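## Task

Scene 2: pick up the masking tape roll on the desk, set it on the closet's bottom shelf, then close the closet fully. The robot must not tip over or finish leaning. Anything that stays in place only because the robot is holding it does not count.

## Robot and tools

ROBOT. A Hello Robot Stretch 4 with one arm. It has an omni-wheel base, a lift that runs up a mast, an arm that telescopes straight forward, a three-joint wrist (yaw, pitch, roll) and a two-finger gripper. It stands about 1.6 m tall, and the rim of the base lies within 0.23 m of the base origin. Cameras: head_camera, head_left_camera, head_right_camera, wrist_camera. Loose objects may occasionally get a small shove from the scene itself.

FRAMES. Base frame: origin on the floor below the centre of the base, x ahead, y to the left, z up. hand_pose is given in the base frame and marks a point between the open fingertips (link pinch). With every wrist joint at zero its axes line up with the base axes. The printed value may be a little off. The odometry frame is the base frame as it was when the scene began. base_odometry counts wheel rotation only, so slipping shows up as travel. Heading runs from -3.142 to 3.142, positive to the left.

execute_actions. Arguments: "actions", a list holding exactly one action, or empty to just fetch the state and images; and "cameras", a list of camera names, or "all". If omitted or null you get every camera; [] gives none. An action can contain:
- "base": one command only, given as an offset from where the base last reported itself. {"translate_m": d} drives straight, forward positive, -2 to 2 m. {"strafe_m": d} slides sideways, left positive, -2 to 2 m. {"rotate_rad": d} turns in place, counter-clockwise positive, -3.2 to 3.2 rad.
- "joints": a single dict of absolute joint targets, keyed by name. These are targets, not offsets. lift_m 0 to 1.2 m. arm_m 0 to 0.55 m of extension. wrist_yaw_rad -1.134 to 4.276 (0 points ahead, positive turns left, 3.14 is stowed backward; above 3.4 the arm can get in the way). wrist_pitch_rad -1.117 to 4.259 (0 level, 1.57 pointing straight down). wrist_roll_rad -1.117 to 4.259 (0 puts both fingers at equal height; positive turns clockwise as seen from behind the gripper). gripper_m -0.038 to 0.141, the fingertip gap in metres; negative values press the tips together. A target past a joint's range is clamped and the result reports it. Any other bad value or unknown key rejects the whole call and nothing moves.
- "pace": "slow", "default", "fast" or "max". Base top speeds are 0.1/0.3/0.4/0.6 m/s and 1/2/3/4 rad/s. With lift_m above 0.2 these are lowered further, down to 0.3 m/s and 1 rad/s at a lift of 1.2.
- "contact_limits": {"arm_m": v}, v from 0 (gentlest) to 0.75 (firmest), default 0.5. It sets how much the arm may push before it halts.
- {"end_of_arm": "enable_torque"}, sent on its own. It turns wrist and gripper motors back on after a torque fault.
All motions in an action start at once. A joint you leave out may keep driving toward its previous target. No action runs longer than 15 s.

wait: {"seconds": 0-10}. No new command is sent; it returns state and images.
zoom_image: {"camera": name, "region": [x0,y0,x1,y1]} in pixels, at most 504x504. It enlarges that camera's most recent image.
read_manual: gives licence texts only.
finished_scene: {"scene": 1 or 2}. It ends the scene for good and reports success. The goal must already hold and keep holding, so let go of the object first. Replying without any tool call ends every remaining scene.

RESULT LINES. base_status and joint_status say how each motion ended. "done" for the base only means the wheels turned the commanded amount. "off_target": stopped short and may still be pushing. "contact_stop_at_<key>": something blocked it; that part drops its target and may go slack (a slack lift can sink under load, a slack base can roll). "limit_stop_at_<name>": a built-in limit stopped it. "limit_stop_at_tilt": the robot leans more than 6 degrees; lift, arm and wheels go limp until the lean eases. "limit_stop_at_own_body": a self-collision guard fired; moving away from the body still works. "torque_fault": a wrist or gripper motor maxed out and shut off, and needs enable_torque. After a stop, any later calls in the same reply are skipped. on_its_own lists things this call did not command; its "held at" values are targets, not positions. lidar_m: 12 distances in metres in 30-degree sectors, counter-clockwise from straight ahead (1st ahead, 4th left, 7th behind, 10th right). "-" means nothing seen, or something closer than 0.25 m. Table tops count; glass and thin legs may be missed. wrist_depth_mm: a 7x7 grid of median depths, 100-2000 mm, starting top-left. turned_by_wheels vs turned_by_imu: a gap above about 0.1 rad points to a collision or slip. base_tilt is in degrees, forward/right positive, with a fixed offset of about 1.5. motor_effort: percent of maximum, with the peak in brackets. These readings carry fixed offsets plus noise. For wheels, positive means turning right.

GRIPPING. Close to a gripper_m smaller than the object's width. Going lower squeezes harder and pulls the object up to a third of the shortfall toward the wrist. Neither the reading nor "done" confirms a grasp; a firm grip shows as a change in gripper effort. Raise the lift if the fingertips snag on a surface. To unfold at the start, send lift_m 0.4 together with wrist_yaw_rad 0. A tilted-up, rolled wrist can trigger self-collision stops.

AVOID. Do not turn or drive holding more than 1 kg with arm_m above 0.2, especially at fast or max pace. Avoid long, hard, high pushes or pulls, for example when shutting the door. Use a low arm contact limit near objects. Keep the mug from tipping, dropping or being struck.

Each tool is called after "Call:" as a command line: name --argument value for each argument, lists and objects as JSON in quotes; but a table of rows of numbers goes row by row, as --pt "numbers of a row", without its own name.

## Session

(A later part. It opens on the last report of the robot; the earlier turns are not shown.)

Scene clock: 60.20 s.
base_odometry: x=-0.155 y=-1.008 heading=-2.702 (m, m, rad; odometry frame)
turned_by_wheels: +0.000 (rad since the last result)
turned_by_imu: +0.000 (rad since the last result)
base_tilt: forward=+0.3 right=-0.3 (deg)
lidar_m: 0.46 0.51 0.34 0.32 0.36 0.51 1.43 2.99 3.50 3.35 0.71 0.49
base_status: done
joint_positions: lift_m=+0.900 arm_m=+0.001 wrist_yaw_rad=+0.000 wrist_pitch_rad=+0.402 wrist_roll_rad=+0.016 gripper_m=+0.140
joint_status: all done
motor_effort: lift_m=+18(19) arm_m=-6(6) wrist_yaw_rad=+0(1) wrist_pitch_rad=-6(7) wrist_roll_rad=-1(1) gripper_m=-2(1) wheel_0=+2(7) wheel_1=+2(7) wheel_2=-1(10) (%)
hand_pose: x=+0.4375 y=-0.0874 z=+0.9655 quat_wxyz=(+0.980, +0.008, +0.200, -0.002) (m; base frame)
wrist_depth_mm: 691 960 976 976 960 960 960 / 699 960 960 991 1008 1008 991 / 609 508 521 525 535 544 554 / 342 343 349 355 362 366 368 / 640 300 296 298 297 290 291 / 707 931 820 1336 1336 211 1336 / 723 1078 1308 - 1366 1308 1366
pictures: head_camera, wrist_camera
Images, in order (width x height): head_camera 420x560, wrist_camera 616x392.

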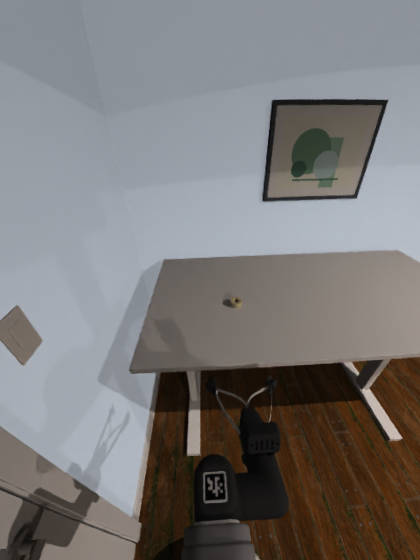

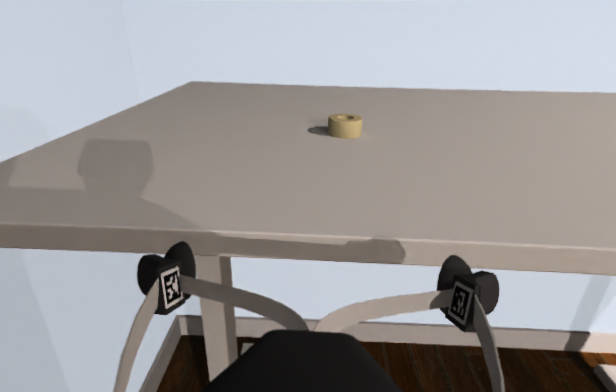

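Call:
execute_actions --actions '[{"base":{"strafe_m":-0.04},"joints":{"lift_m":0.95}}]' --cameras '[]'

Call:
execute_actions --actions '[{"joints":{"arm_m":0.3}}]' --cameras '["wrist_camera"]'

Scene clock: 61.50 s.
base_odometry: x=-0.172 y=-0.971 heading=-2.703 (m, m, rad; odometry frame)
turned_by_wheels: +0.000 (rad since the last result)
turned_by_imu: +0.000 (rad since the last result)
base_tilt: forward=+0.2 right=-0.4 (deg)
lidar_m: 0.49 0.50 0.39 0.36 0.41 0.57 1.47 3.00 3.50 3.31 0.69 0.52
base_status: done
joint_positions: lift_m=+0.950 arm_m=+0.001 wrist_yaw_rad=+0.000 wrist_pitch_rad=+0.402 wrist_roll_rad=+0.016 gripper_m=+0.140
joint_status: all done
motor_effort: lift_m=+22(24) arm_m=-6(6) wrist_yaw_rad=+0(0) wrist_pitch_rad=-6(6) wrist_roll_rad=-1(1) gripper_m=-1(1) wheel_0=+0(10) wheel_1=-2(8) wheel_2=+0(1) (%)
hand_pose: x=+0.4375 y=-0.0874 z=+1.0152 quat_wxyz=(+0.980, +0.008, +0.200, -0.002) (m; base frame)
wrist_depth_mm: 732 976 991 976 960 960 960 / 759 1025 1042 1025 1025 1025 1025 / 723 676 691 699 715 732 732 / 455 462 466 469 480 484 496 / 347 349 353 357 362 366 370 / 707 324 778 312 314 210 317 / 768 1182 917 - 1430 1397 1464
pictures: none
No camera images: the call's "cameras" was empty. Leave "cameras" out to get every camera's image.

Scene clock: 63.50 s.
base_odometry: x=-0.172 y=-0.971 heading=-2.703 (m, m, rad; odometry frame)
turned_by_wheels: +0.000 (rad since the last result)
turned_by_imu: +0.001 (rad since the last result)
base_tilt: forward=+0.3 right=-0.3 (deg)
lidar_m: 0.47 0.49 0.36 0.34 0.42 0.57 1.48 2.97 3.48 3.31 0.73 0.53
base_status: not commanded
joint_positions: lift_m=+0.950 arm_m=+0.299 wrist_yaw_rad=+0.000 wrist_pitch_rad=+0.402 wrist_roll_rad=+0.016 gripper_m=+0.140
joint_status: all done
motor_effort: lift_m=+22(22) arm_m=+6(7) wrist_yaw_rad=+0(0) wrist_pitch_rad=-6(6) wrist_roll_rad=-1(1) gripper_m=-1(2) wheel_0=+0(0) wheel_1=-3(2) wheel_2=+0(0) (%)
hand_pose: x=+0.7353 y=-0.0874 z=+1.0151 quat_wxyz=(+0.980, +0.008, +0.200, -0.002) (m; base frame)
wrist_depth_mm: 699 707 707 699 699 691 691 / 741 759 750 741 741 732 732 / 723 668 676 691 699 715 759 / 449 455 462 469 473 480 488 / 343 347 351 340 357 364 366 / 279 270 262 279 267 210 293 / 236 236 244 - 241 236 245
pictures: wrist_camera
Images, in order (width x height): wrist_camera 616x392.

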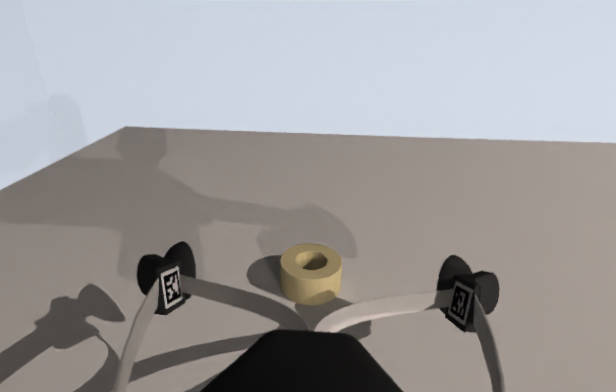

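Call:
execute_actions --actions '[{"joints":{"arm_m":0.385}}]' --cameras '[]'

Call:
execute_actions --actions '[{"joints":{"lift_m":0.89},"pace":"slow"}]' --cameras '["wrist_camera"]'

Scene clock: 64.80 s.
base_odometry: x=-0.172 y=-0.971 heading=-2.703 (m, m, rad; odometry frame)
turned_by_wheels: +0.000 (rad since the last result)
turned_by_imu: +0.000 (rad since the last result)
base_tilt: forward=+0.4 right=-0.2 (deg)
lidar_m: 0.49 0.50 0.37 0.35 0.42 0.57 1.47 2.98 3.45 3.29 0.72 0.53
base_status: not commanded
joint_positions: lift_m=+0.950 arm_m=+0.384 wrist_yaw_rad=+0.000 wrist_pitch_rad=+0.402 wrist_roll_rad=+0.016 gripper_m=+0.140
joint_status: all done
motor_effort: lift_m=+22(22) arm_m=+6(8) wrist_yaw_rad=-1(1) wrist_pitch_rad=-6(6) wrist_roll_rad=-1(1) gripper_m=-1(2) wheel_0=+0(0) wheel_1=-2(3) wheel_2=+0(0) (%)
hand_pose: x=+0.8203 y=-0.0874 z=+1.0151 quat_wxyz=(+0.980, +0.008, +0.200, -0.002) (m; base frame)
wrist_depth_mm: 640 627 621 621 615 609 615 / 668 668 661 654 647 654 640 / 699 691 683 683 668 683 683 / 452 459 459 469 477 477 484 / 343 345 349 353 357 362 366 / 278 270 263 285 265 211 293 / 235 235 244 - 240 235 244
pictures: none
No camera images: the call's "cameras" was empty. Leave "cameras" out to get every camera's image.

Scene clock: 66.17 s.
base_odometry: x=-0.172 y=-0.971 heading=-2.703 (m, m, rad; odometry frame)
turned_by_wheels: +0.000 (rad since the last result)
turned_by_imu: +0.000 (rad since the last result)
base_tilt: forward=+0.3 right=-0.4 (deg)
lidar_m: 0.47 0.50 0.36 0.38 0.41 0.58 1.50 2.96 3.48 3.30 0.71 0.49
base_status: not commanded
joint_positions: lift_m=+0.891 arm_m=+0.384 wrist_yaw_rad=-0.005 wrist_pitch_rad=+0.382 wrist_roll_rad=+0.016 gripper_m=+0.140
joint_status: all done
on_its_own: wrist_yaw_rad is at rest, and its effort (+16) is outside its rest range (-13 to +13); wrist_pitch_rad is at rest, and its effort (+51) is outside its rest range (-23 to +23)
motor_effort: lift_m=+7(24) arm_m=+6(6) wrist_yaw_rad=+16(16) wrist_pitch_rad=+51(51) wrist_roll_rad=-1(1) gripper_m=-1(1) wheel_0=+0(0) wheel_1=-1(2) wheel_2=-3(3) (%)
hand_pose: x=+0.8220 y=-0.0889 z=+0.9617 quat_wxyz=(+0.982, +0.008, +0.190, -0.004) (m; base frame)
wrist_depth_mm: 634 627 621 615 615 615 615 / 668 661 654 661 654 654 647 / 676 559 574 591 603 621 668 / 362 366 375 382 389 394 399 / 271 274 277 281 285 290 293 / 218 208 204 186 208 205 231 / 181 182 189 - 187 188 191
pictures: wrist_camera
Images, in order (width x height): wrist_camera 616x392.

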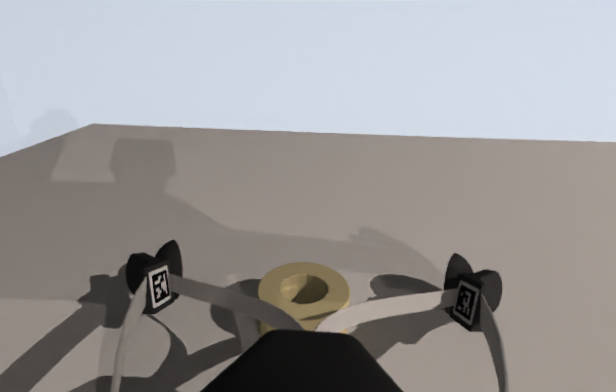

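Call:
execute_actions --actions '[{"joints":{"lift_m":0.908},"pace":"slow"}]' --cameras '[]'

Call:
execute_actions --actions '[{"joints":{"arm_m":0.335},"pace":"slow"}]' --cameras '["wrist_camera"]'

Call:
execute_actions --actions '[{"joints":{"gripper_m":0.02}}]' --cameras '["wrist_camera"]'

Scene clock: 67.13 s.
base_odometry: x=-0.172 y=-0.971 heading=-2.703 (m, m, rad; odometry frame)
turned_by_wheels: +0.000 (rad since the last result)
turned_by_imu: +0.000 (rad since the last result)
base_tilt: forward=+0.3 right=-0.4 (deg)
lidar_m: 0.46 0.50 0.37 0.34 0.43 0.59 1.51 3.00 3.42 3.32 0.70 0.50
base_status: not commanded
joint_positions: lift_m=+0.908 arm_m=+0.384 wrist_yaw_rad=+0.000 wrist_pitch_rad=+0.399 wrist_roll_rad=+0.016 gripper_m=+0.140
joint_status: all done
motor_effort: lift_m=+22(22) arm_m=+6(6) wrist_yaw_rad=+0(15) wrist_pitch_rad=+2(51) wrist_roll_rad=-1(1) gripper_m=+0(3) wheel_0=+0(0) wheel_1=-2(2) wheel_2=-3(4) (%)
hand_pose: x=+0.8206 y=-0.0875 z=+0.9739 quat_wxyz=(+0.980, +0.008, +0.198, -0.002) (m; base frame)
wrist_depth_mm: 634 627 627 621 615 615 609 / 661 668 668 654 654 654 654 / 574 535 544 559 564 580 585 / 359 366 368 377 379 384 389 / 274 277 279 282 285 289 293 / 223 215 209 191 212 210 233 / 186 187 194 - 191 187 195
pictures: none
No camera images: the call's "cameras" was empty. Leave "cameras" out to get every camera's image.

Scene clock: 68.83 s.
base_odometry: x=-0.172 y=-0.971 heading=-2.703 (m, m, rad; odometry frame)
turned_by_wheels: +0.000 (rad since the last result)
turned_by_imu: +0.000 (rad since the last result)
base_tilt: forward=+0.3 right=-0.4 (deg)
lidar_m: 0.47 0.51 0.39 0.34 0.41 0.59 1.51 2.98 3.43 3.30 0.69 0.50
base_status: not commanded
joint_positions: lift_m=+0.908 arm_m=+0.336 wrist_yaw_rad=+0.000 wrist_pitch_rad=+0.399 wrist_roll_rad=+0.016 gripper_m=+0.140
joint_status: all done
motor_effort: lift_m=+21(21) arm_m=-7(4) wrist_yaw_rad=-2(2) wrist_pitch_rad=+2(2) wrist_roll_rad=-1(1) gripper_m=-1(1) wheel_0=+0(0) wheel_1=-2(2) wheel_2=-3(3) (%)
hand_pose: x=+0.7729 y=-0.0873 z=+0.9739 quat_wxyz=(+0.980, +0.008, +0.198, -0.001) (m; base frame)
wrist_depth_mm: 668 668 668 661 661 654 654 / 715 715 715 707 699 699 691 / 574 535 544 554 569 580 591 / 359 364 370 375 379 387 392 / 274 277 279 250 286 289 293 / 222 215 209 226 212 210 233 / 187 187 194 - 191 188 195
pictures: wrist_camera
Images, in order (width x height): wrist_camera 616x392.

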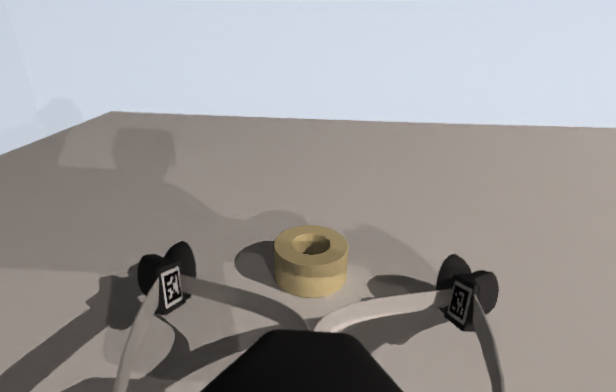

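Scene clock: 71.00 s.
base_odometry: x=-0.172 y=-0.971 heading=-2.703 (m, m, rad; odometry frame)
turned_by_wheels: +0.000 (rad since the last result)
turned_by_imu: +0.001 (rad since the last result)
base_tilt: forward=+0.4 right=-0.3 (deg)
lidar_m: 0.48 0.49 0.38 0.37 0.43 0.58 1.50 2.98 3.47 3.30 0.71 0.52
base_status: not commanded
joint_positions: lift_m=+0.908 arm_m=+0.336 wrist_yaw_rad=+0.000 wrist_pitch_rad=+0.400 wrist_roll_rad=+0.016 gripper_m=+0.020
joint_status: all done
motor_effort: lift_m=+21(21) arm_m=-6(7) wrist_yaw_rad=+0(1) wrist_pitch_rad=+1(7) wrist_roll_rad=-1(1) gripper_m=-13(14) wheel_0=+0(0) wheel_1=-2(2) wheel_2=-3(4) (%)
hand_pose: x=+0.7728 y=-0.0874 z=+0.9739 quat_wxyz=(+0.980, +0.008, +0.198, -0.002) (m; base frame)
wrist_depth_mm: 668 676 676 661 668 654 654 / 715 715 707 699 699 691 699 / 574 535 549 554 569 574 585 / 359 364 368 377 379 384 389 / 274 277 278 238 285 289 291 / 222 224 190 218 187 231 233 / 187 182 194 - 191 183 195
pictures: wrist_camera
Images, in order (width x height): wrist_camera 616x392.

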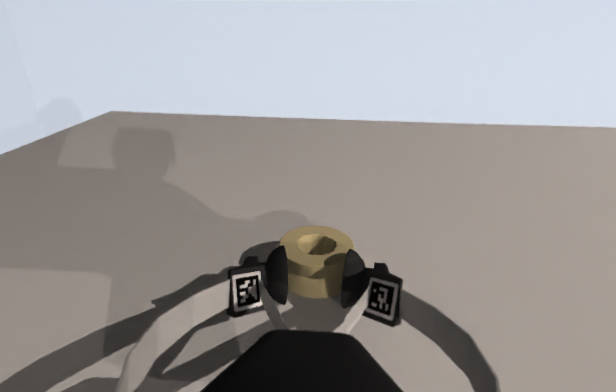

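Call:
execute_actions --actions '[{"joints":{"gripper_m":0.09}}]' --cameras '[]'

Call:
execute_actions --actions '[{"joints":{"arm_m":0.365},"pace":"slow"}]' --cameras '[]'

Call:
execute_actions --actions '[{"joints":{"gripper_m":0.01}}]' --cameras '["wrist_camera"]'

Call:
execute_actions --actions '[{"joints":{"lift_m":0.98},"pace":"slow"}]' --cameras '["wrist_camera"]'

Scene clock: 72.63 s.
base_odometry: x=-0.172 y=-0.971 heading=-2.703 (m, m, rad; odometry frame)
turned_by_wheels: +0.000 (rad since the last result)
turned_by_imu: +0.000 (rad since the last result)
base_tilt: forward=+0.4 right=-0.3 (deg)
lidar_m: 0.46 0.51 0.39 0.34 0.41 0.57 1.50 2.96 3.44 3.31 0.72 0.52
base_status: not commanded
joint_positions: lift_m=+0.908 arm_m=+0.336 wrist_yaw_rad=+0.000 wrist_pitch_rad=+0.398 wrist_roll_rad=+0.016 gripper_m=+0.090
joint_status: all done
motor_effort: lift_m=+21(21) arm_m=-6(6) wrist_yaw_rad=-1(0) wrist_pitch_rad=+7(7) wrist_roll_rad=-1(1) gripper_m=-2(13) wheel_0=+0(0) wheel_1=-2(2) wheel_2=-4(3) (%)
hand_pose: x=+0.7729 y=-0.0874 z=+0.9744 quat_wxyz=(+0.980, +0.008, +0.198, -0.002) (m; base frame)
wrist_depth_mm: 668 668 668 654 661 661 654 / 707 715 707 707 707 699 691 / 585 539 554 569 580 591 597 / 366 368 375 379 384 389 397 / 277 279 282 252 287 291 296 / 224 224 210 229 196 233 236 / 188 183 195 - 193 188 197
pictures: none
No camera images: the call's "cameras" was empty. Leave "cameras" out to get every camera's image.

Scene clock: 74.00 s.
base_odometry: x=-0.172 y=-0.971 heading=-2.703 (m, m, rad; odometry frame)
turned_by_wheels: +0.000 (rad since the last result)
turned_by_imu: +0.000 (rad since the last result)
base_tilt: forward=+0.2 right=-0.2 (deg)
lidar_m: 0.47 0.50 0.40 0.38 0.42 0.57 1.49 2.99 3.46 3.31 0.70 0.51
base_status: not commanded
joint_positions: lift_m=+0.908 arm_m=+0.364 wrist_yaw_rad=-0.001 wrist_pitch_rad=+0.398 wrist_roll_rad=+0.016 gripper_m=+0.090
joint_status: all done
motor_effort: lift_m=+20(21) arm_m=+7(10) wrist_yaw_rad=+3(3) wrist_pitch_rad=+6(7) wrist_roll_rad=-1(1) gripper_m=-3(1) wheel_0=+0(0) wheel_1=-2(1) wheel_2=-3(4) (%)
hand_pose: x=+0.8004 y=-0.0878 z=+0.9744 quat_wxyz=(+0.980, +0.008, +0.198, -0.002) (m; base frame)
wrist_depth_mm: 654 640 640 640 634 634 627 / 683 683 676 676 668 668 668 / 585 539 554 569 574 591 597 / 364 368 375 379 387 389 397 / 277 279 281 271 287 290 297 / 224 225 209 206 212 232 236 / 189 183 196 - 193 189 196
pictures: none
No camera images: the call's "cameras" was empty. Leave "cameras" out to get every camera's image.

Scene clock: 75.60 s.
base_odometry: x=-0.172 y=-0.971 heading=-2.703 (m, m, rad; odometry frame)
turned_by_wheels: +0.000 (rad since the last result)
turned_by_imu: +0.000 (rad since the last result)
base_tilt: forward=+0.1 right=-0.3 (deg)
lidar_m: 0.46 0.50 0.38 0.35 0.41 0.60 1.50 2.97 3.47 3.32 0.70 0.51
base_status: not commanded
joint_positions: lift_m=+0.908 arm_m=+0.364 wrist_yaw_rad=+0.000 wrist_pitch_rad=+0.402 wrist_roll_rad=+0.016 gripper_m=+0.010
joint_status: all done
motor_effort: lift_m=+20(21) arm_m=+6(7) wrist_yaw_rad=+0(2) wrist_pitch_rad=-5(7) wrist_roll_rad=-1(1) gripper_m=-18(17) wheel_0=+0(0) wheel_1=-1(1) wheel_2=-3(3) (%)
hand_pose: x=+0.8003 y=-0.0874 z=+0.9733 quat_wxyz=(+0.980, +0.008, +0.200, -0.002) (m; base frame)
wrist_depth_mm: 647 640 634 634 640 634 634 / 683 691 683 683 676 676 668 / 517 521 535 544 554 564 574 / 355 359 362 370 373 379 384 / 271 273 276 277 282 285 287 / 220 220 187 195 185 229 231 / 186 180 192 - 190 180 193
pictures: wrist_camera
Images, in order (width x height): wrist_camera 616x392.

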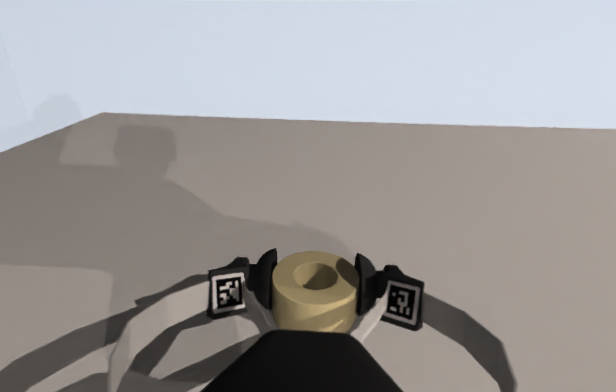

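Scene clock: 77.10 s.
base_odometry: x=-0.172 y=-0.971 heading=-2.703 (m, m, rad; odometry frame)
turned_by_wheels: +0.000 (rad since the last result)
turned_by_imu: +0.000 (rad since the last result)
base_tilt: forward=+0.3 right=-0.4 (deg)
lidar_m: 0.45 0.50 0.36 0.33 0.40 0.57 1.48 2.96 3.42 3.30 0.70 0.54
base_status: not commanded
joint_positions: lift_m=+0.980 arm_m=+0.364 wrist_yaw_rad=+0.000 wrist_pitch_rad=+0.402 wrist_roll_rad=+0.016 gripper_m=+0.010
joint_status: all done
motor_effort: lift_m=+23(24) arm_m=+6(6) wrist_yaw_rad=+0(1) wrist_pitch_rad=-6(6) wrist_roll_rad=-1(1) gripper_m=-20(19) wheel_0=+0(0) wheel_1=-2(2) wheel_2=-3(4) (%)
hand_pose: x=+0.8003 y=-0.0874 z=+1.0451 quat_wxyz=(+0.980, +0.008, +0.200, -0.002) (m; base frame)
wrist_depth_mm: 647 647 640 640 634 627 627 / 691 683 683 668 676 668 676 / 723 723 715 715 707 707 715 / 544 525 530 539 544 554 559 / 397 399 402 404 410 415 418 / 322 322 188 196 186 332 336 / 271 262 281 - 276 262 282
pictures: wrist_camera
Images, in order (width x height): wrist_camera 616x392.

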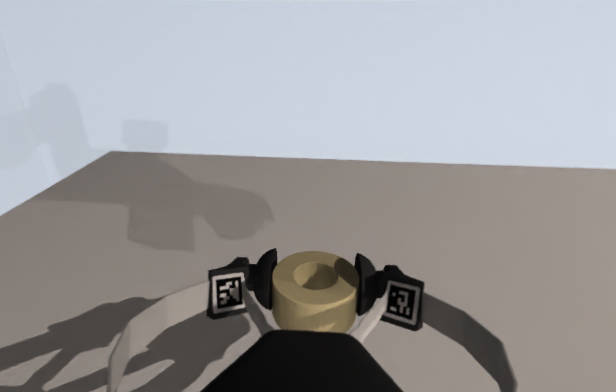

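Call:
execute_actions --actions '[{"joints":{"arm_m":0.0}}]' --cameras '[]'

Call:
execute_actions --actions '[{"base":{"translate_m":-1.5},"pace":"fast"}]' --cameras '[]'

Call:
execute_actions --actions '[{"base":{"strafe_m":-1.0},"joints":{"lift_m":0.5},"pace":"fast"}]' --cameras '[]'

Call:
execute_actions --actions '[{"base":{"rotate_rad":3.11},"joints":{"lift_m":0.34}}]' --cameras '["wrist_camera","head_camera"]'

Scene clock: 79.47 s.
base_odometry: x=-0.172 y=-0.971 heading=-2.703 (m, m, rad; odometry frame)
turned_by_wheels: +0.000 (rad since the last result)
turned_by_imu: +0.001 (rad since the last result)
base_tilt: forward=+0.3 right=-0.4 (deg)
lidar_m: 0.46 0.51 0.38 0.33 0.42 0.58 1.47 2.98 3.44 3.31 0.70 0.49
base_status: not commanded
joint_positions: lift_m=+0.980 arm_m=+0.001 wrist_yaw_rad=+0.000 wrist_pitch_rad=+0.403 wrist_roll_rad=+0.016 gripper_m=+0.010
joint_status: all done
motor_effort: lift_m=+22(22) arm_m=-6(7) wrist_yaw_rad=+0(1) wrist_pitch_rad=-8(8) wrist_roll_rad=-1(1) gripper_m=-20(20) wheel_0=+0(0) wheel_1=-1(2) wheel_2=-4(3) (%)
hand_pose: x=+0.4374 y=-0.0874 z=+1.0449 quat_wxyz=(+0.980, +0.008, +0.200, -0.002) (m; base frame)
wrist_depth_mm: 750 960 991 960 976 960 960 / 759 1025 1042 1042 1025 1008 1008 / 750 866 788 798 820 831 842 / 559 525 539 544 549 559 564 / 397 402 407 407 415 421 424 / 340 338 187 195 185 334 338 / 768 1098 917 - 1430 1366 1430
pictures: none
No camera images: the call's "cameras" was empty. Leave "cameras" out to get every camera's image.

Scene clock: 85.03 s.
base_odometry: x=+1.187 y=-0.334 heading=-2.703 (m, m, rad; odometry frame)
turned_by_wheels: +0.000 (rad since the last result)
turned_by_imu: +0.004 (rad since the last result)
base_tilt: forward=+0.3 right=-0.1 (deg)
lidar_m: 1.62 0.58 0.38 0.35 0.39 0.51 1.24 1.23 1.76 3.32 3.46 2.06
base_status: done
joint_positions: lift_m=+0.980 arm_m=+0.001 wrist_yaw_rad=+0.000 wrist_pitch_rad=+0.403 wrist_roll_rad=+0.016 gripper_m=+0.010
joint_status: not commanded
motor_effort: lift_m=+22(22) arm_m=-6(6) wrist_yaw_rad=+1(1) wrist_pitch_rad=-8(8) wrist_roll_rad=-1(1) gripper_m=-18(18) wheel_0=+0(6) wheel_1=-1(6) wheel_2=-1(10) (%)
hand_pose: x=+0.4374 y=-0.0874 z=+1.0450 quat_wxyz=(+0.980, +0.008, +0.200, -0.002) (m; base frame)
wrist_depth_mm: 683 1008 1983 - - - - / 676 1025 1983 - - - - / 676 1025 - - - - - / 707 1025 - - - - - / 732 1042 1756 - - - - / 732 904 188 195 185 1756 1756 / 741 991 1464 - 1430 1366 1499
pictures: none
No camera images: the call's "cameras" was empty. Leave "cameras" out to get every camera's image.

Scene clock: 89.10 s.
base_odometry: x=+0.762 y=+0.571 heading=-2.703 (m, m, rad; odometry frame)
turned_by_wheels: +0.000 (rad since the last result)
turned_by_imu: +0.000 (rad since the last result)
base_tilt: forward=+0.2 right=-0.3 (deg)
lidar_m: 1.97 2.02 1.48 1.32 1.44 1.29 1.20 1.27 2.45 2.33 2.42 2.91
base_status: done
joint_positions: lift_m=+0.500 arm_m=+0.001 wrist_yaw_rad=+0.000 wrist_pitch_rad=+0.403 wrist_roll_rad=+0.016 gripper_m=+0.010
joint_status: all done
motor_effort: lift_m=+18(18) arm_m=-6(6) wrist_yaw_rad=-1(0) wrist_pitch_rad=-7(8) wrist_roll_rad=-1(1) gripper_m=-20(18) wheel_0=-1(12) wheel_1=+0(12) wheel_2=+0(1) (%)
hand_pose: x=+0.4374 y=-0.0874 z=+0.5653 quat_wxyz=(+0.980, +0.008, +0.200, -0.002) (m; base frame)
wrist_depth_mm: - - - - - - - / - - - - - - - / - - - - - - - / 1618 1661 1661 1708 1708 1708 1708 / 1229 1229 1229 1255 1281 1281 1308 / 991 991 188 196 185 1042 1060 / 831 809 866 - 854 809 866
pictures: none
No camera images: the call's "cameras" was empty. Leave "cameras" out to get every camera's image.

Scene clock: 91.93 s.
base_odometry: x=+0.762 y=+0.571 heading=+0.407 (m, m, rad; odometry frame)
turned_by_wheels: +3.110 (rad since the last result)
turned_by_imu: +3.149 (rad since the last result)
base_tilt: forward=+0.3 right=-0.3 (deg)
lidar_m: 1.24 1.25 1.66 2.29 2.39 2.95 2.32 2.07 1.47 1.34 1.40 1.28
base_status: done
joint_positions: lift_m=+0.340 arm_m=+0.001 wrist_yaw_rad=+0.000 wrist_pitch_rad=+0.403 wrist_roll_rad=+0.016 gripper_m=+0.010
joint_status: all done
motor_effort: lift_m=+18(14) arm_m=-7(6) wrist_yaw_rad=-1(1) wrist_pitch_rad=-7(7) wrist_roll_rad=-1(1) gripper_m=-17(19) wheel_0=-1(9) wheel_1=-2(8) wheel_2=+0(8) (%)
hand_pose: x=+0.4374 y=-0.0874 z=+0.4053 quat_wxyz=(+0.980, +0.008, +0.200, -0.001) (m; base frame)
wrist_depth_mm: 931 904 960 1576 1537 917 891 / 960 976 1008 1708 1661 960 1618 / 1025 1025 1078 1756 1756 1008 1708 / 1098 1098 1138 1281 1336 1078 1308 / 946 976 960 960 976 991 976 / 768 778 188 196 185 788 798 / 647 621 661 - 654 621 668
pictures: head_camera, wrist_camera
Images, in order (width x height): head_camera 420x560, wrist_camera 616x392.

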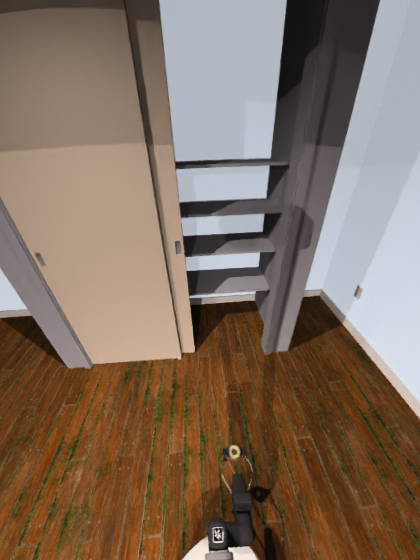

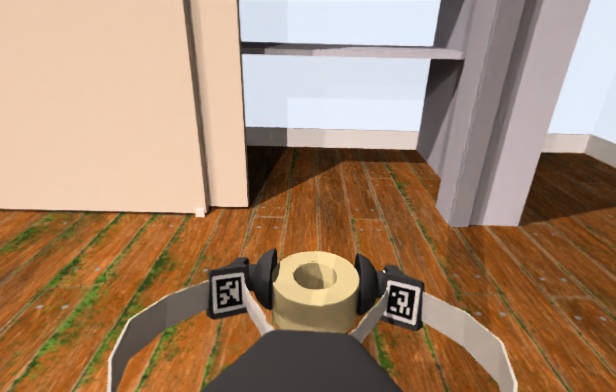

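Call:
execute_actions --actions '[{"base":{"rotate_rad":-0.07},"joints":{"lift_m":0.56}}]' --cameras '[]'

Call:
execute_actions --actions '[{"base":{"translate_m":0.85}}]' --cameras '["wrist_camera","head_camera"]'

Scene clock: 94.03 s.
base_odometry: x=+0.762 y=+0.571 heading=+0.337 (m, m, rad; odometry frame)
turned_by_wheels: -0.069 (rad since the last result)
turned_by_imu: -0.070 (rad since the last result)
base_tilt: forward=+0.3 right=-0.5 (deg)
lidar_m: 1.22 1.24 1.53 2.32 2.37 3.00 2.31 2.07 1.50 1.36 1.39 1.29
base_status: done
joint_positions: lift_m=+0.560 arm_m=+0.001 wrist_yaw_rad=+0.000 wrist_pitch_rad=+0.403 wrist_roll_rad=+0.016 gripper_m=+0.010
joint_status: all done
motor_effort: lift_m=+23(24) arm_m=-6(7) wrist_yaw_rad=-1(0) wrist_pitch_rad=-7(7) wrist_roll_rad=-1(1) gripper_m=-18(19) wheel_0=+3(5) wheel_1=+3(5) wheel_2=+4(5) (%)
hand_pose: x=+0.4374 y=-0.0874 z=+0.6250 quat_wxyz=(+0.980, +0.008, +0.200, -0.002) (m; base frame)
wrist_depth_mm: 878 891 1576 1576 1499 931 1661 / 931 960 1464 1661 1499 991 1708 / 991 1025 1308 1808 1499 1060 1708 / 1060 1078 1182 1808 1618 1160 1661 / 1138 1160 1229 1336 1229 1281 1464 / 1078 1098 187 195 185 1118 1118 / 891 878 931 - 931 878 946
pictures: none
No camera images: the call's "cameras" was empty. Leave "cameras" out to get every camera's image.

Scene clock: 98.37 s.
base_odometry: x=+1.564 y=+0.852 heading=+0.337 (m, m, rad; odometry frame)
turned_by_wheels: +0.000 (rad since the last result)
turned_by_imu: +0.000 (rad since the last result)
base_tilt: forward=+0.3 right=-0.3 (deg)
lidar_m: 0.67 0.44 0.47 1.07 2.43 3.14 3.67 2.13 1.42 1.29 0.55 0.55
base_status: done
joint_positions: lift_m=+0.560 arm_m=+0.001 wrist_yaw_rad=+0.000 wrist_pitch_rad=+0.403 wrist_roll_rad=+0.016 gripper_m=+0.010
joint_status: not commanded
motor_effort: lift_m=+22(22) arm_m=-6(6) wrist_yaw_rad=-1(1) wrist_pitch_rad=-7(8) wrist_roll_rad=-1(1) gripper_m=-20(19) wheel_0=+0(6) wheel_1=+2(6) wheel_2=-1(10) (%)
hand_pose: x=+0.4374 y=-0.0874 z=+0.6250 quat_wxyz=(+0.980, +0.008, +0.200, -0.002) (m; base frame)
wrist_depth_mm: 778 778 778 798 820 768 559 / 809 820 831 854 866 768 554 / 854 878 891 891 917 768 549 / 691 699 707 707 723 683 549 / 554 585 564 544 574 615 554 / 1025 1042 188 196 185 691 554 / 904 866 946 - 931 661 559
pictures: head_camera, wrist_camera
Images, in order (width x height): head_camera 420x560, wrist_camera 616x392.

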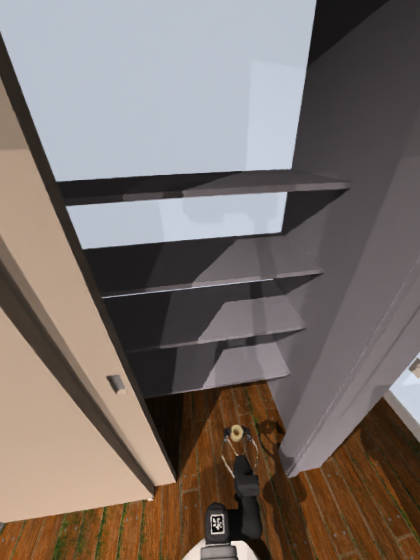

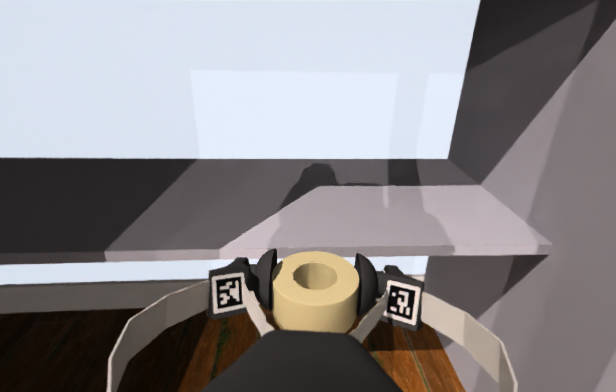

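Call:
execute_actions --actions '[{"joints":{"arm_m":0.44}}]' --cameras '[]'

Call:
execute_actions --actions '[{"joints":{"lift_m":0.46},"pace":"slow"}]' --cameras '["wrist_camera"]'

Scene clock: 100.87 s.
base_odometry: x=+1.564 y=+0.852 heading=+0.337 (m, m, rad; odometry frame)
turned_by_wheels: +0.000 (rad since the last result)
turned_by_imu: +0.001 (rad since the last result)
base_tilt: forward=+0.2 right=-0.2 (deg)
lidar_m: 0.66 0.44 0.47 1.07 2.45 3.14 3.70 2.11 1.38 1.30 0.54 0.54
base_status: not commanded
joint_positions: lift_m=+0.560 arm_m=+0.439 wrist_yaw_rad=+0.000 wrist_pitch_rad=+0.402 wrist_roll_rad=+0.016 gripper_m=+0.010
joint_status: all done
motor_effort: lift_m=+21(22) arm_m=+6(8) wrist_yaw_rad=-1(0) wrist_pitch_rad=-7(8) wrist_roll_rad=-1(1) gripper_m=-19(19) wheel_0=+0(0) wheel_1=+2(2) wheel_2=-1(1) (%)
hand_pose: x=+0.8753 y=-0.0874 z=+0.6251 quat_wxyz=(+0.980, +0.008, +0.200, -0.002) (m; base frame)
wrist_depth_mm: 382 384 392 394 402 404 415 / 402 407 413 421 427 433 439 / 430 430 439 449 455 462 466 / 459 466 473 484 492 504 488 / 484 492 500 500 521 525 492 / 421 424 187 195 185 442 445 / 355 347 370 - 362 345 370
pictures: none
No camera images: the call's "cameras" was empty. Leave "cameras" out to get every camera's image.

Scene clock: 102.57 s.
base_odometry: x=+1.564 y=+0.852 heading=+0.337 (m, m, rad; odometry frame)
turned_by_wheels: +0.000 (rad since the last result)
turned_by_imu: +0.000 (rad since the last result)
base_tilt: forward=+0.2 right=-0.3 (deg)
lidar_m: 0.66 0.45 0.46 1.09 2.45 3.10 3.70 2.15 1.38 1.30 0.54 0.55
base_status: not commanded
joint_positions: lift_m=+0.460 arm_m=+0.439 wrist_yaw_rad=+0.000 wrist_pitch_rad=+0.402 wrist_roll_rad=+0.016 gripper_m=+0.010
joint_status: all done
motor_effort: lift_m=+17(20) arm_m=+6(6) wrist_yaw_rad=-1(1) wrist_pitch_rad=-6(7) wrist_roll_rad=-1(1) gripper_m=-18(18) wheel_0=+0(0) wheel_1=+2(2) wheel_2=-1(1) (%)
hand_pose: x=+0.8753 y=-0.0874 z=+0.5255 quat_wxyz=(+0.980, +0.008, +0.200, -0.002) (m; base frame)
wrist_depth_mm: 379 384 389 394 402 410 413 / 404 407 413 421 427 436 442 / 427 436 442 449 459 466 466 / 445 452 462 466 473 488 462 / 349 349 355 359 362 368 370 / 282 283 188 196 185 293 297 / 237 232 248 - 244 231 247
pictures: wrist_camera
Images, in order (width x height): wrist_camera 616x392.

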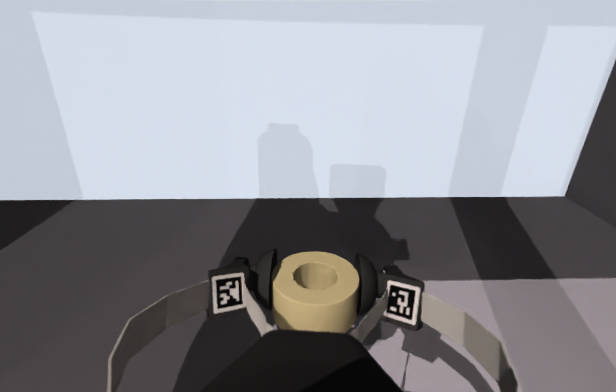

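Call:
execute_actions --actions '[{"joints":{"lift_m":0.422},"pace":"slow"}]' --cameras '["wrist_camera"]'

Scene clock: 103.80 s.
base_odometry: x=+1.564 y=+0.852 heading=+0.337 (m, m, rad; odometry frame)
turned_by_wheels: +0.000 (rad since the last result)
turned_by_imu: +0.000 (rad since the last result)
base_tilt: forward=+0.2 right=-0.3 (deg)
lidar_m: 0.67 0.43 0.47 1.05 2.45 3.13 3.66 2.15 1.40 1.30 0.54 0.55
base_status: not commanded
joint_positions: lift_m=+0.422 arm_m=+0.439 wrist_yaw_rad=+0.000 wrist_pitch_rad=+0.402 wrist_roll_rad=+0.016 gripper_m=+0.010
joint_status: all done
motor_effort: lift_m=+18(19) arm_m=+6(6) wrist_yaw_rad=+0(0) wrist_pitch_rad=-6(7) wrist_roll_rad=-1(1) gripper_m=-19(18) wheel_0=+0(0) wheel_1=+2(2) wheel_2=-1(1) (%)
hand_pose: x=+0.8753 y=-0.0874 z=+0.4875 quat_wxyz=(+0.980, +0.008, +0.200, -0.002) (m; base frame)
wrist_depth_mm: 379 384 389 394 402 407 415 / 402 410 415 421 427 436 439 / 430 433 442 449 459 462 466 / 373 375 382 382 392 394 402 / 283 286 289 290 293 297 301 / 230 230 187 195 185 238 241 / 193 189 201 - 198 188 202
pictures: wrist_camera
Images, in order (width x height): wrist_camera 616x392.

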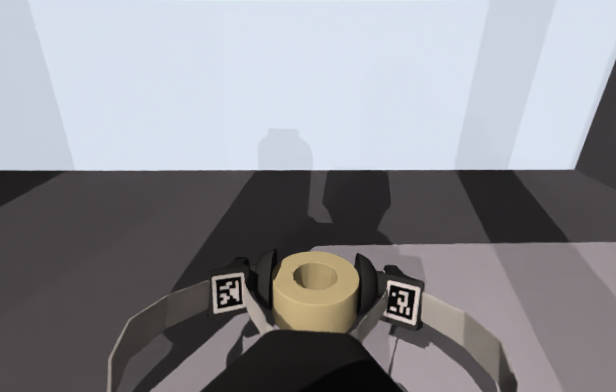

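Call:
execute_actions --actions '[{"joints":{"lift_m":0.414},"pace":"slow"}]' --cameras '[]'

Call:
execute_actions --actions '[{"joints":{"gripper_m":0.11}}]' --cameras '["wrist_camera"]'

Call:
execute_actions --actions '[{"joints":{"lift_m":0.48},"pace":"slow"}]' --cameras '["wrist_camera"]'

Call:
execute_actions --actions '[{"joints":{"arm_m":0.0}}]' --cameras '["wrist_camera"]'

Scene clock: 104.57 s.
base_odometry: x=+1.564 y=+0.852 heading=+0.337 (m, m, rad; odometry frame)
turned_by_wheels: +0.000 (rad since the last result)
turned_by_imu: +0.000 (rad since the last result)
base_tilt: forward=+0.1 right=-0.3 (deg)
lidar_m: 0.66 0.45 0.48 1.10 2.42 3.14 3.66 2.13 1.41 1.30 0.55 0.55
base_status: not commanded
joint_positions: lift_m=+0.414 arm_m=+0.439 wrist_yaw_rad=+0.000 wrist_pitch_rad=+0.402 wrist_roll_rad=+0.016 gripper_m=+0.010
joint_status: all done
motor_effort: lift_m=+18(15) arm_m=+6(6) wrist_yaw_rad=-1(1) wrist_pitch_rad=-6(7) wrist_roll_rad=-1(1) gripper_m=-19(19) wheel_0=+0(0) wheel_1=+2(2) wheel_2=-1(1) (%)
hand_pose: x=+0.8753 y=-0.0874 z=+0.4795 quat_wxyz=(+0.980, +0.008, +0.200, -0.002) (m; base frame)
wrist_depth_mm: 382 384 392 397 402 410 413 / 404 410 415 421 427 436 442 / 430 436 442 452 455 462 466 / 353 357 362 366 373 377 382 / 270 271 274 277 279 283 286 / 219 219 188 195 185 227 229 / 184 180 191 - 189 178 191
pictures: none
No camera images: the call's "cameras" was empty. Leave "cameras" out to get every camera's image.

Scene clock: 106.40 s.
base_odometry: x=+1.564 y=+0.852 heading=+0.337 (m, m, rad; odometry frame)
turned_by_wheels: +0.000 (rad since the last result)
turned_by_imu: +0.001 (rad since the last result)
base_tilt: forward=+0.2 right=-0.2 (deg)
lidar_m: 0.68 0.40 0.47 1.09 2.47 3.12 3.70 2.12 1.42 1.29 0.56 0.55
base_status: not commanded
joint_positions: lift_m=+0.414 arm_m=+0.439 wrist_yaw_rad=+0.000 wrist_pitch_rad=+0.397 wrist_roll_rad=+0.016 gripper_m=+0.110
joint_status: all done
motor_effort: lift_m=+17(17) arm_m=+6(6) wrist_yaw_rad=+1(2) wrist_pitch_rad=+10(10) wrist_roll_rad=-1(1) gripper_m=+0(21) wheel_0=+0(0) wheel_1=+2(2) wheel_2=-1(1) (%)
hand_pose: x=+0.8759 y=-0.0875 z=+0.4810 quat_wxyz=(+0.980, +0.008, +0.197, -0.002) (m; base frame)
wrist_depth_mm: 379 384 389 397 399 407 415 / 404 407 415 418 430 433 442 / 430 430 439 449 452 462 466 / 364 368 375 379 384 392 394 / 277 279 282 270 287 293 296 / 224 224 204 202 195 233 235 / 189 183 196 - 193 187 196
pictures: wrist_camera
Images, in order (width x height): wrist_camera 616x392.

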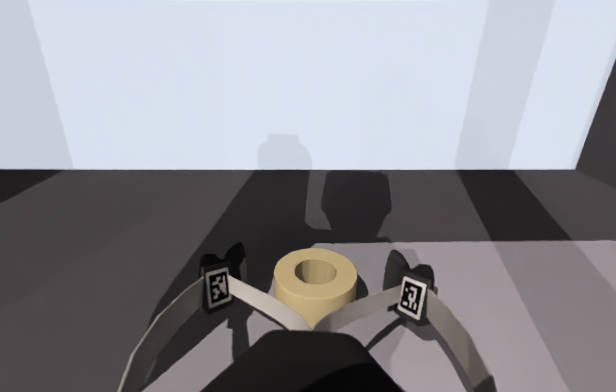

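Scene clock: 107.83 s.
base_odometry: x=+1.564 y=+0.852 heading=+0.337 (m, m, rad; odometry frame)
turned_by_wheels: +0.000 (rad since the last result)
turned_by_imu: +0.000 (rad since the last result)
base_tilt: forward=+0.2 right=-0.3 (deg)
lidar_m: 0.66 0.44 0.50 1.07 2.45 3.13 3.67 2.13 1.40 1.30 0.54 0.53
base_status: not commanded
joint_positions: lift_m=+0.480 arm_m=+0.439 wrist_yaw_rad=+0.000 wrist_pitch_rad=+0.402 wrist_roll_rad=+0.016 gripper_m=+0.110
joint_status: all done
motor_effort: lift_m=+22(20) arm_m=+6(6) wrist_yaw_rad=-2(1) wrist_pitch_rad=-5(10) wrist_roll_rad=-1(1) gripper_m=-1(1) wheel_0=+0(0) wheel_1=+2(2) wheel_2=-1(1) (%)
hand_pose: x=+0.8753 y=-0.0874 z=+0.5452 quat_wxyz=(+0.980, +0.008, +0.200, -0.002) (m; base frame)
wrist_depth_mm: 379 384 389 397 402 407 413 / 404 410 415 421 427 436 439 / 430 436 442 452 455 462 466 / 455 459 469 473 484 492 477 / 384 389 389 397 399 402 410 / 312 301 291 317 296 310 327 / 263 258 272 - 268 263 272
pictures: wrist_camera
Images, in order (width x height): wrist_camera 616x392.

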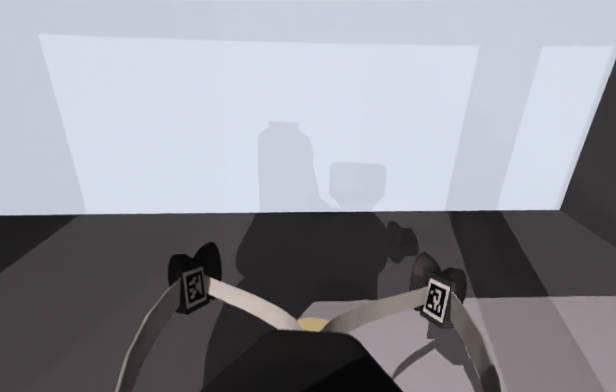

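Scene clock: 110.23 s.
base_odometry: x=+1.564 y=+0.852 heading=+0.337 (m, m, rad; odometry frame)
turned_by_wheels: +0.000 (rad since the last result)
turned_by_imu: +0.001 (rad since the last result)
base_tilt: forward=+0.3 right=-0.4 (deg)
lidar_m: 0.63 0.44 0.48 1.07 2.44 3.12 3.68 2.13 1.41 1.30 0.53 0.54
base_status: not commanded
joint_positions: lift_m=+0.480 arm_m=+0.001 wrist_yaw_rad=+0.000 wrist_pitch_rad=+0.402 wrist_roll_rad=+0.016 gripper_m=+0.110
joint_status: all done
motor_effort: lift_m=+22(23) arm_m=-7(5) wrist_yaw_rad=+0(1) wrist_pitch_rad=-7(6) wrist_roll_rad=-1(1) gripper_m=-1(1) wheel_0=+0(0) wheel_1=+2(2) wheel_2=-1(1) (%)
hand_pose: x=+0.4375 y=-0.0874 z=+0.5450 quat_wxyz=(+0.980, +0.008, +0.200, -0.002) (m; base frame)
wrist_depth_mm: 768 778 778 788 809 768 549 / 809 831 842 842 866 768 549 / 732 750 759 768 798 723 549 / 535 544 559 559 569 580 544 / 1008 1008 991 1042 1060 768 549 / 960 931 904 991 917 683 554 / 809 798 842 - 831 691 554
pictures: wrist_camera
Images, in order (width x height): wrist_camera 616x392.

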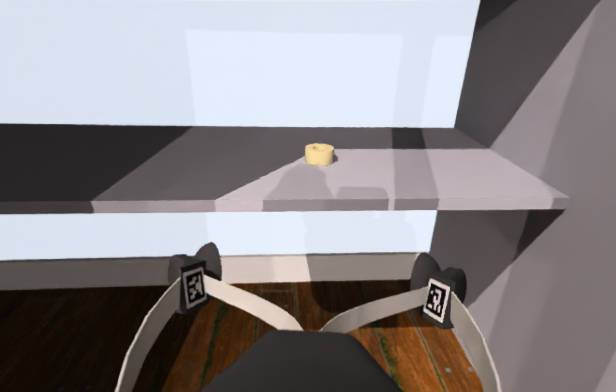

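Call:
execute_actions --actions '[{"base":{"translate_m":-0.33},"joints":{"lift_m":0.835,"wrist_pitch_rad":0,"wrist_yaw_rad":-0.9,"gripper_m":0.0}}]' --cameras '[]'

Call:
execute_actions --actions '[{"base":{"strafe_m":0.5},"joints":{"arm_m":0.3}}]' --cameras '["wrist_camera","head_camera"]'

Scene clock: 112.90 s.
base_odometry: x=+1.253 y=+0.743 heading=+0.337 (m, m, rad; odometry frame)
turned_by_wheels: +0.000 (rad since the last result)
turned_by_imu: +0.001 (rad since the last result)
base_tilt: forward=+0.2 right=-0.4 (deg)
lidar_m: 1.00 0.74 0.91 2.36 2.39 3.12 3.34 2.15 1.41 1.28 1.37 0.82
base_status: done
joint_positions: lift_m=+0.835 arm_m=+0.001 wrist_yaw_rad=-0.900 wrist_pitch_rad=+0.003 wrist_roll_rad=+0.016 gripper_m=+0.000
joint_status: all done
motor_effort: lift_m=+22(24) arm_m=-6(6) wrist_yaw_rad=-1(6) wrist_pitch_rad=-8(17) wrist_roll_rad=-1(1) gripper_m=-8(7) wheel_0=-1(7) wheel_1=-1(7) wheel_2=+2(9) (%)
hand_pose: x=+0.2829 y=-0.2803 z=+1.0122 quat_wxyz=(+0.900, +0.008, -0.002, -0.435) (m; base frame)
wrist_depth_mm: 960 621 723 1537 1308 1160 1060 / 1042 627 741 1499 1308 1160 1008 / 991 634 750 1537 1336 1160 1042 / 1060 640 759 1537 1336 1182 1025 / 960 654 768 1464 1336 1160 1025 / 991 654 183 192 184 1138 1042 / 1042 654 741 - 1308 1138 1042
pictures: none
No camera images: the call's "cameras" was empty. Leave "cameras" out to get every camera's image.

Scene clock: 115.90 s.
base_odometry: x=+1.087 y=+1.215 heading=+0.337 (m, m, rad; odometry frame)
turned_by_wheels: +0.000 (rad since the last result)
turned_by_imu: +0.002 (rad since the last result)
base_tilt: forward=+0.2 right=-0.2 (deg)
lidar_m: 0.62 0.61 0.81 1.87 1.91 2.45 3.40 2.69 1.96 1.81 1.13 0.73
base_status: done
joint_positions: lift_m=+0.835 arm_m=+0.299 wrist_yaw_rad=-0.900 wrist_pitch_rad=+0.003 wrist_roll_rad=+0.016 gripper_m=+0.000
joint_status: all done
motor_effort: lift_m=+21(22) arm_m=+6(6) wrist_yaw_rad=-1(1) wrist_pitch_rad=-7(7) wrist_roll_rad=-1(1) gripper_m=-7(7) wheel_0=-1(10) wheel_1=+0(9) wheel_2=+0(2) (%)
hand_pose: x=+0.5807 y=-0.2803 z=+1.0123 quat_wxyz=(+0.900, +0.008, -0.002, -0.435) (m; base frame)
wrist_depth_mm: 202 290 931 1060 854 1537 1430 / 204 293 1205 1118 842 1576 1397 / 206 296 1182 1118 854 1576 1464 / 207 310 1255 1118 854 1576 1430 / 208 314 1098 1060 854 1537 1430 / 251 304 184 193 184 1576 1464 / 255 289 1229 - 842 1537 1464
pictures: head_camera, wrist_camera
Images, in order (width x height): head_camera 420x560, wrist_camera 616x392.

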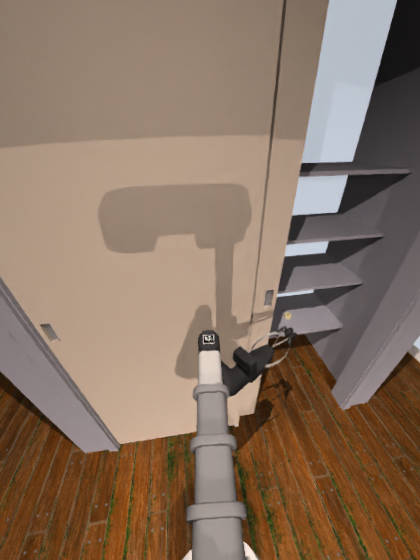

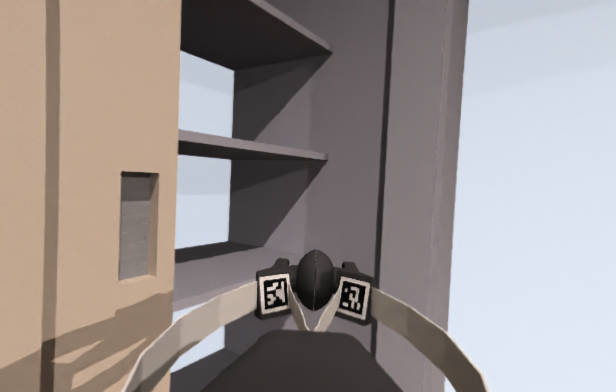

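Call:
execute_actions --actions '[{"base":{"strafe_m":0.025},"joints":{"arm_m":0.36},"pace":"slow"}]' --cameras '["wrist_camera"]'

Scene clock: 117.83 s.
base_odometry: x=+1.079 y=+1.239 heading=+0.337 (m, m, rad; odometry frame)
turned_by_wheels: +0.000 (rad since the last result)
turned_by_imu: +0.001 (rad since the last result)
base_tilt: forward=+0.2 right=-0.3 (deg)
lidar_m: 0.61 0.65 0.80 1.86 1.89 2.41 3.40 2.71 2.02 1.83 1.14 0.68
base_status: done
joint_positions: lift_m=+0.835 arm_m=+0.359 wrist_yaw_rad=-0.900 wrist_pitch_rad=+0.003 wrist_roll_rad=+0.016 gripper_m=+0.000
joint_status: all done
motor_effort: lift_m=+22(21) arm_m=+6(7) wrist_yaw_rad=-2(1) wrist_pitch_rad=-7(7) wrist_roll_rad=-1(1) gripper_m=-5(8) wheel_0=-2(9) wheel_1=+4(6) wheel_2=+0(1) (%)
hand_pose: x=+0.6407 y=-0.2803 z=+1.0123 quat_wxyz=(+0.900, +0.008, -0.002, -0.435) (m; base frame)
wrist_depth_mm: 149 179 282 976 976 809 1430 / 150 180 286 1138 976 809 1464 / 151 181 290 1118 976 931 1430 / 153 182 301 1160 991 1537 1430 / 153 185 303 1060 976 1576 1430 / 155 187 183 192 184 1537 1464 / 156 178 283 - 866 1537 1464
pictures: wrist_camera
Images, in order (width x height): wrist_camera 616x392.

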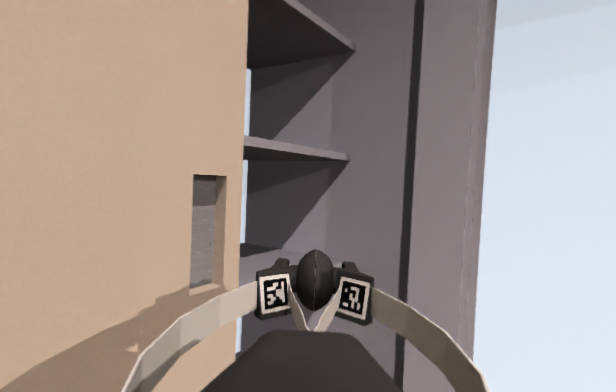

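Call:
execute_actions --actions '[{"base":{"strafe_m":-0.03},"pace":"slow"}]' --cameras '[]'

Call:
execute_actions --actions '[{"joints":{"arm_m":0.5},"pace":"slow","contact_limits":{"arm_m":0.05}}]' --cameras '["wrist_camera","head_camera"]'

Scene clock: 119.33 s.
base_odometry: x=+1.089 y=+1.210 heading=+0.338 (m, m, rad; odometry frame)
turned_by_wheels: +0.000 (rad since the last result)
turned_by_imu: +0.001 (rad since the last result)
base_tilt: forward=+0.3 right=-0.3 (deg)
lidar_m: 0.63 0.65 0.83 1.87 1.91 2.44 3.41 2.67 1.98 1.79 1.14 0.75
base_status: done
joint_positions: lift_m=+0.835 arm_m=+0.359 wrist_yaw_rad=-0.900 wrist_pitch_rad=+0.003 wrist_roll_rad=+0.016 gripper_m=+0.000
joint_status: not commanded
motor_effort: lift_m=+21(21) arm_m=+6(6) wrist_yaw_rad=-1(1) wrist_pitch_rad=-7(7) wrist_roll_rad=-1(1) gripper_m=-5(8) wheel_0=+4(8) wheel_1=-2(9) wheel_2=+0(1) (%)
hand_pose: x=+0.6407 y=-0.2803 z=+1.0123 quat_wxyz=(+0.900, +0.008, -0.002, -0.435) (m; base frame)
wrist_depth_mm: 151 229 798 976 931 788 1366 / 153 230 1182 1078 946 891 1464 / 154 233 699 1078 946 1499 1430 / 155 235 1229 1098 946 1499 1397 / 156 236 866 1042 946 1537 1430 / 158 240 184 193 184 1499 1430 / 159 227 286 - 831 1499 1430
pictures: none
No camera images: the call's "cameras" was empty. Leave "cameras" out to get every camera's image.

Scene clock: 121.13 s.
base_odometry: x=+1.089 y=+1.210 heading=+0.336 (m, m, rad; odometry frame)
turned_by_wheels: -0.002 (rad since the last result)
turned_by_imu: -0.002 (rad since the last result)
base_tilt: forward=+0.2 right=-0.4 (deg)
lidar_m: 0.62 0.66 0.79 1.87 1.92 2.45 3.38 2.69 1.98 1.79 1.13 0.76
base_status: not commanded
joint_positions: lift_m=+0.835 arm_m=+0.455 wrist_yaw_rad=-0.919 wrist_pitch_rad=+0.003 wrist_roll_rad=+0.016 gripper_m=+0.000
joint_status: arm_m contact_stop (moved +0.096 of +0.141)
on_its_own: arm_m is slack since a contact_stop (your +0.500 is given up); wrist_yaw_rad is at rest, and its effort (+55) is outside its rest range (-13 to +13)
motor_effort: lift_m=+21(21) arm_m=+0(14) wrist_yaw_rad=+55(58) wrist_pitch_rad=-8(8) wrist_roll_rad=-1(1) gripper_m=-8(9) wheel_0=-6(6) wheel_1=-2(2) wheel_2=-14(14) (%)
contact_limits: arm_m 0.05
hand_pose: x=+0.7310 y=-0.2824 z=+1.0123 quat_wxyz=(+0.896, +0.008, -0.002, -0.444) (m; base frame)
wrist_depth_mm: - - 174 842 917 741 1430 / - - 176 1025 904 732 1397 / - - 178 991 917 732 1397 / - - 180 1025 931 750 1397 / - 129 183 1008 904 759 1430 / - 131 167 193 185 750 1397 / - 110 175 - 917 741 1430
pictures: head_camera, wrist_camera
Images, in order (width x height): head_camera 420x560, wrist_camera 616x392.

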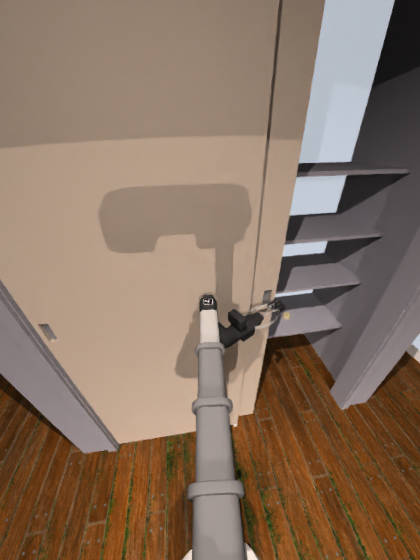

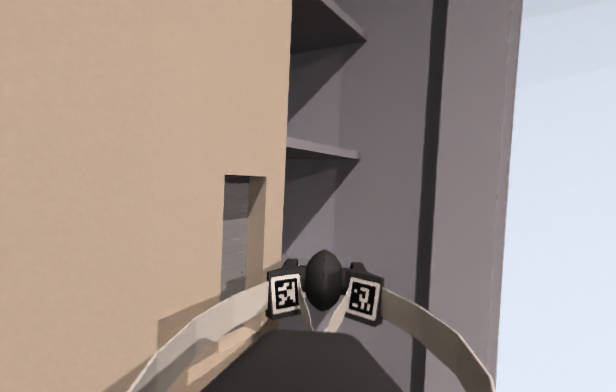

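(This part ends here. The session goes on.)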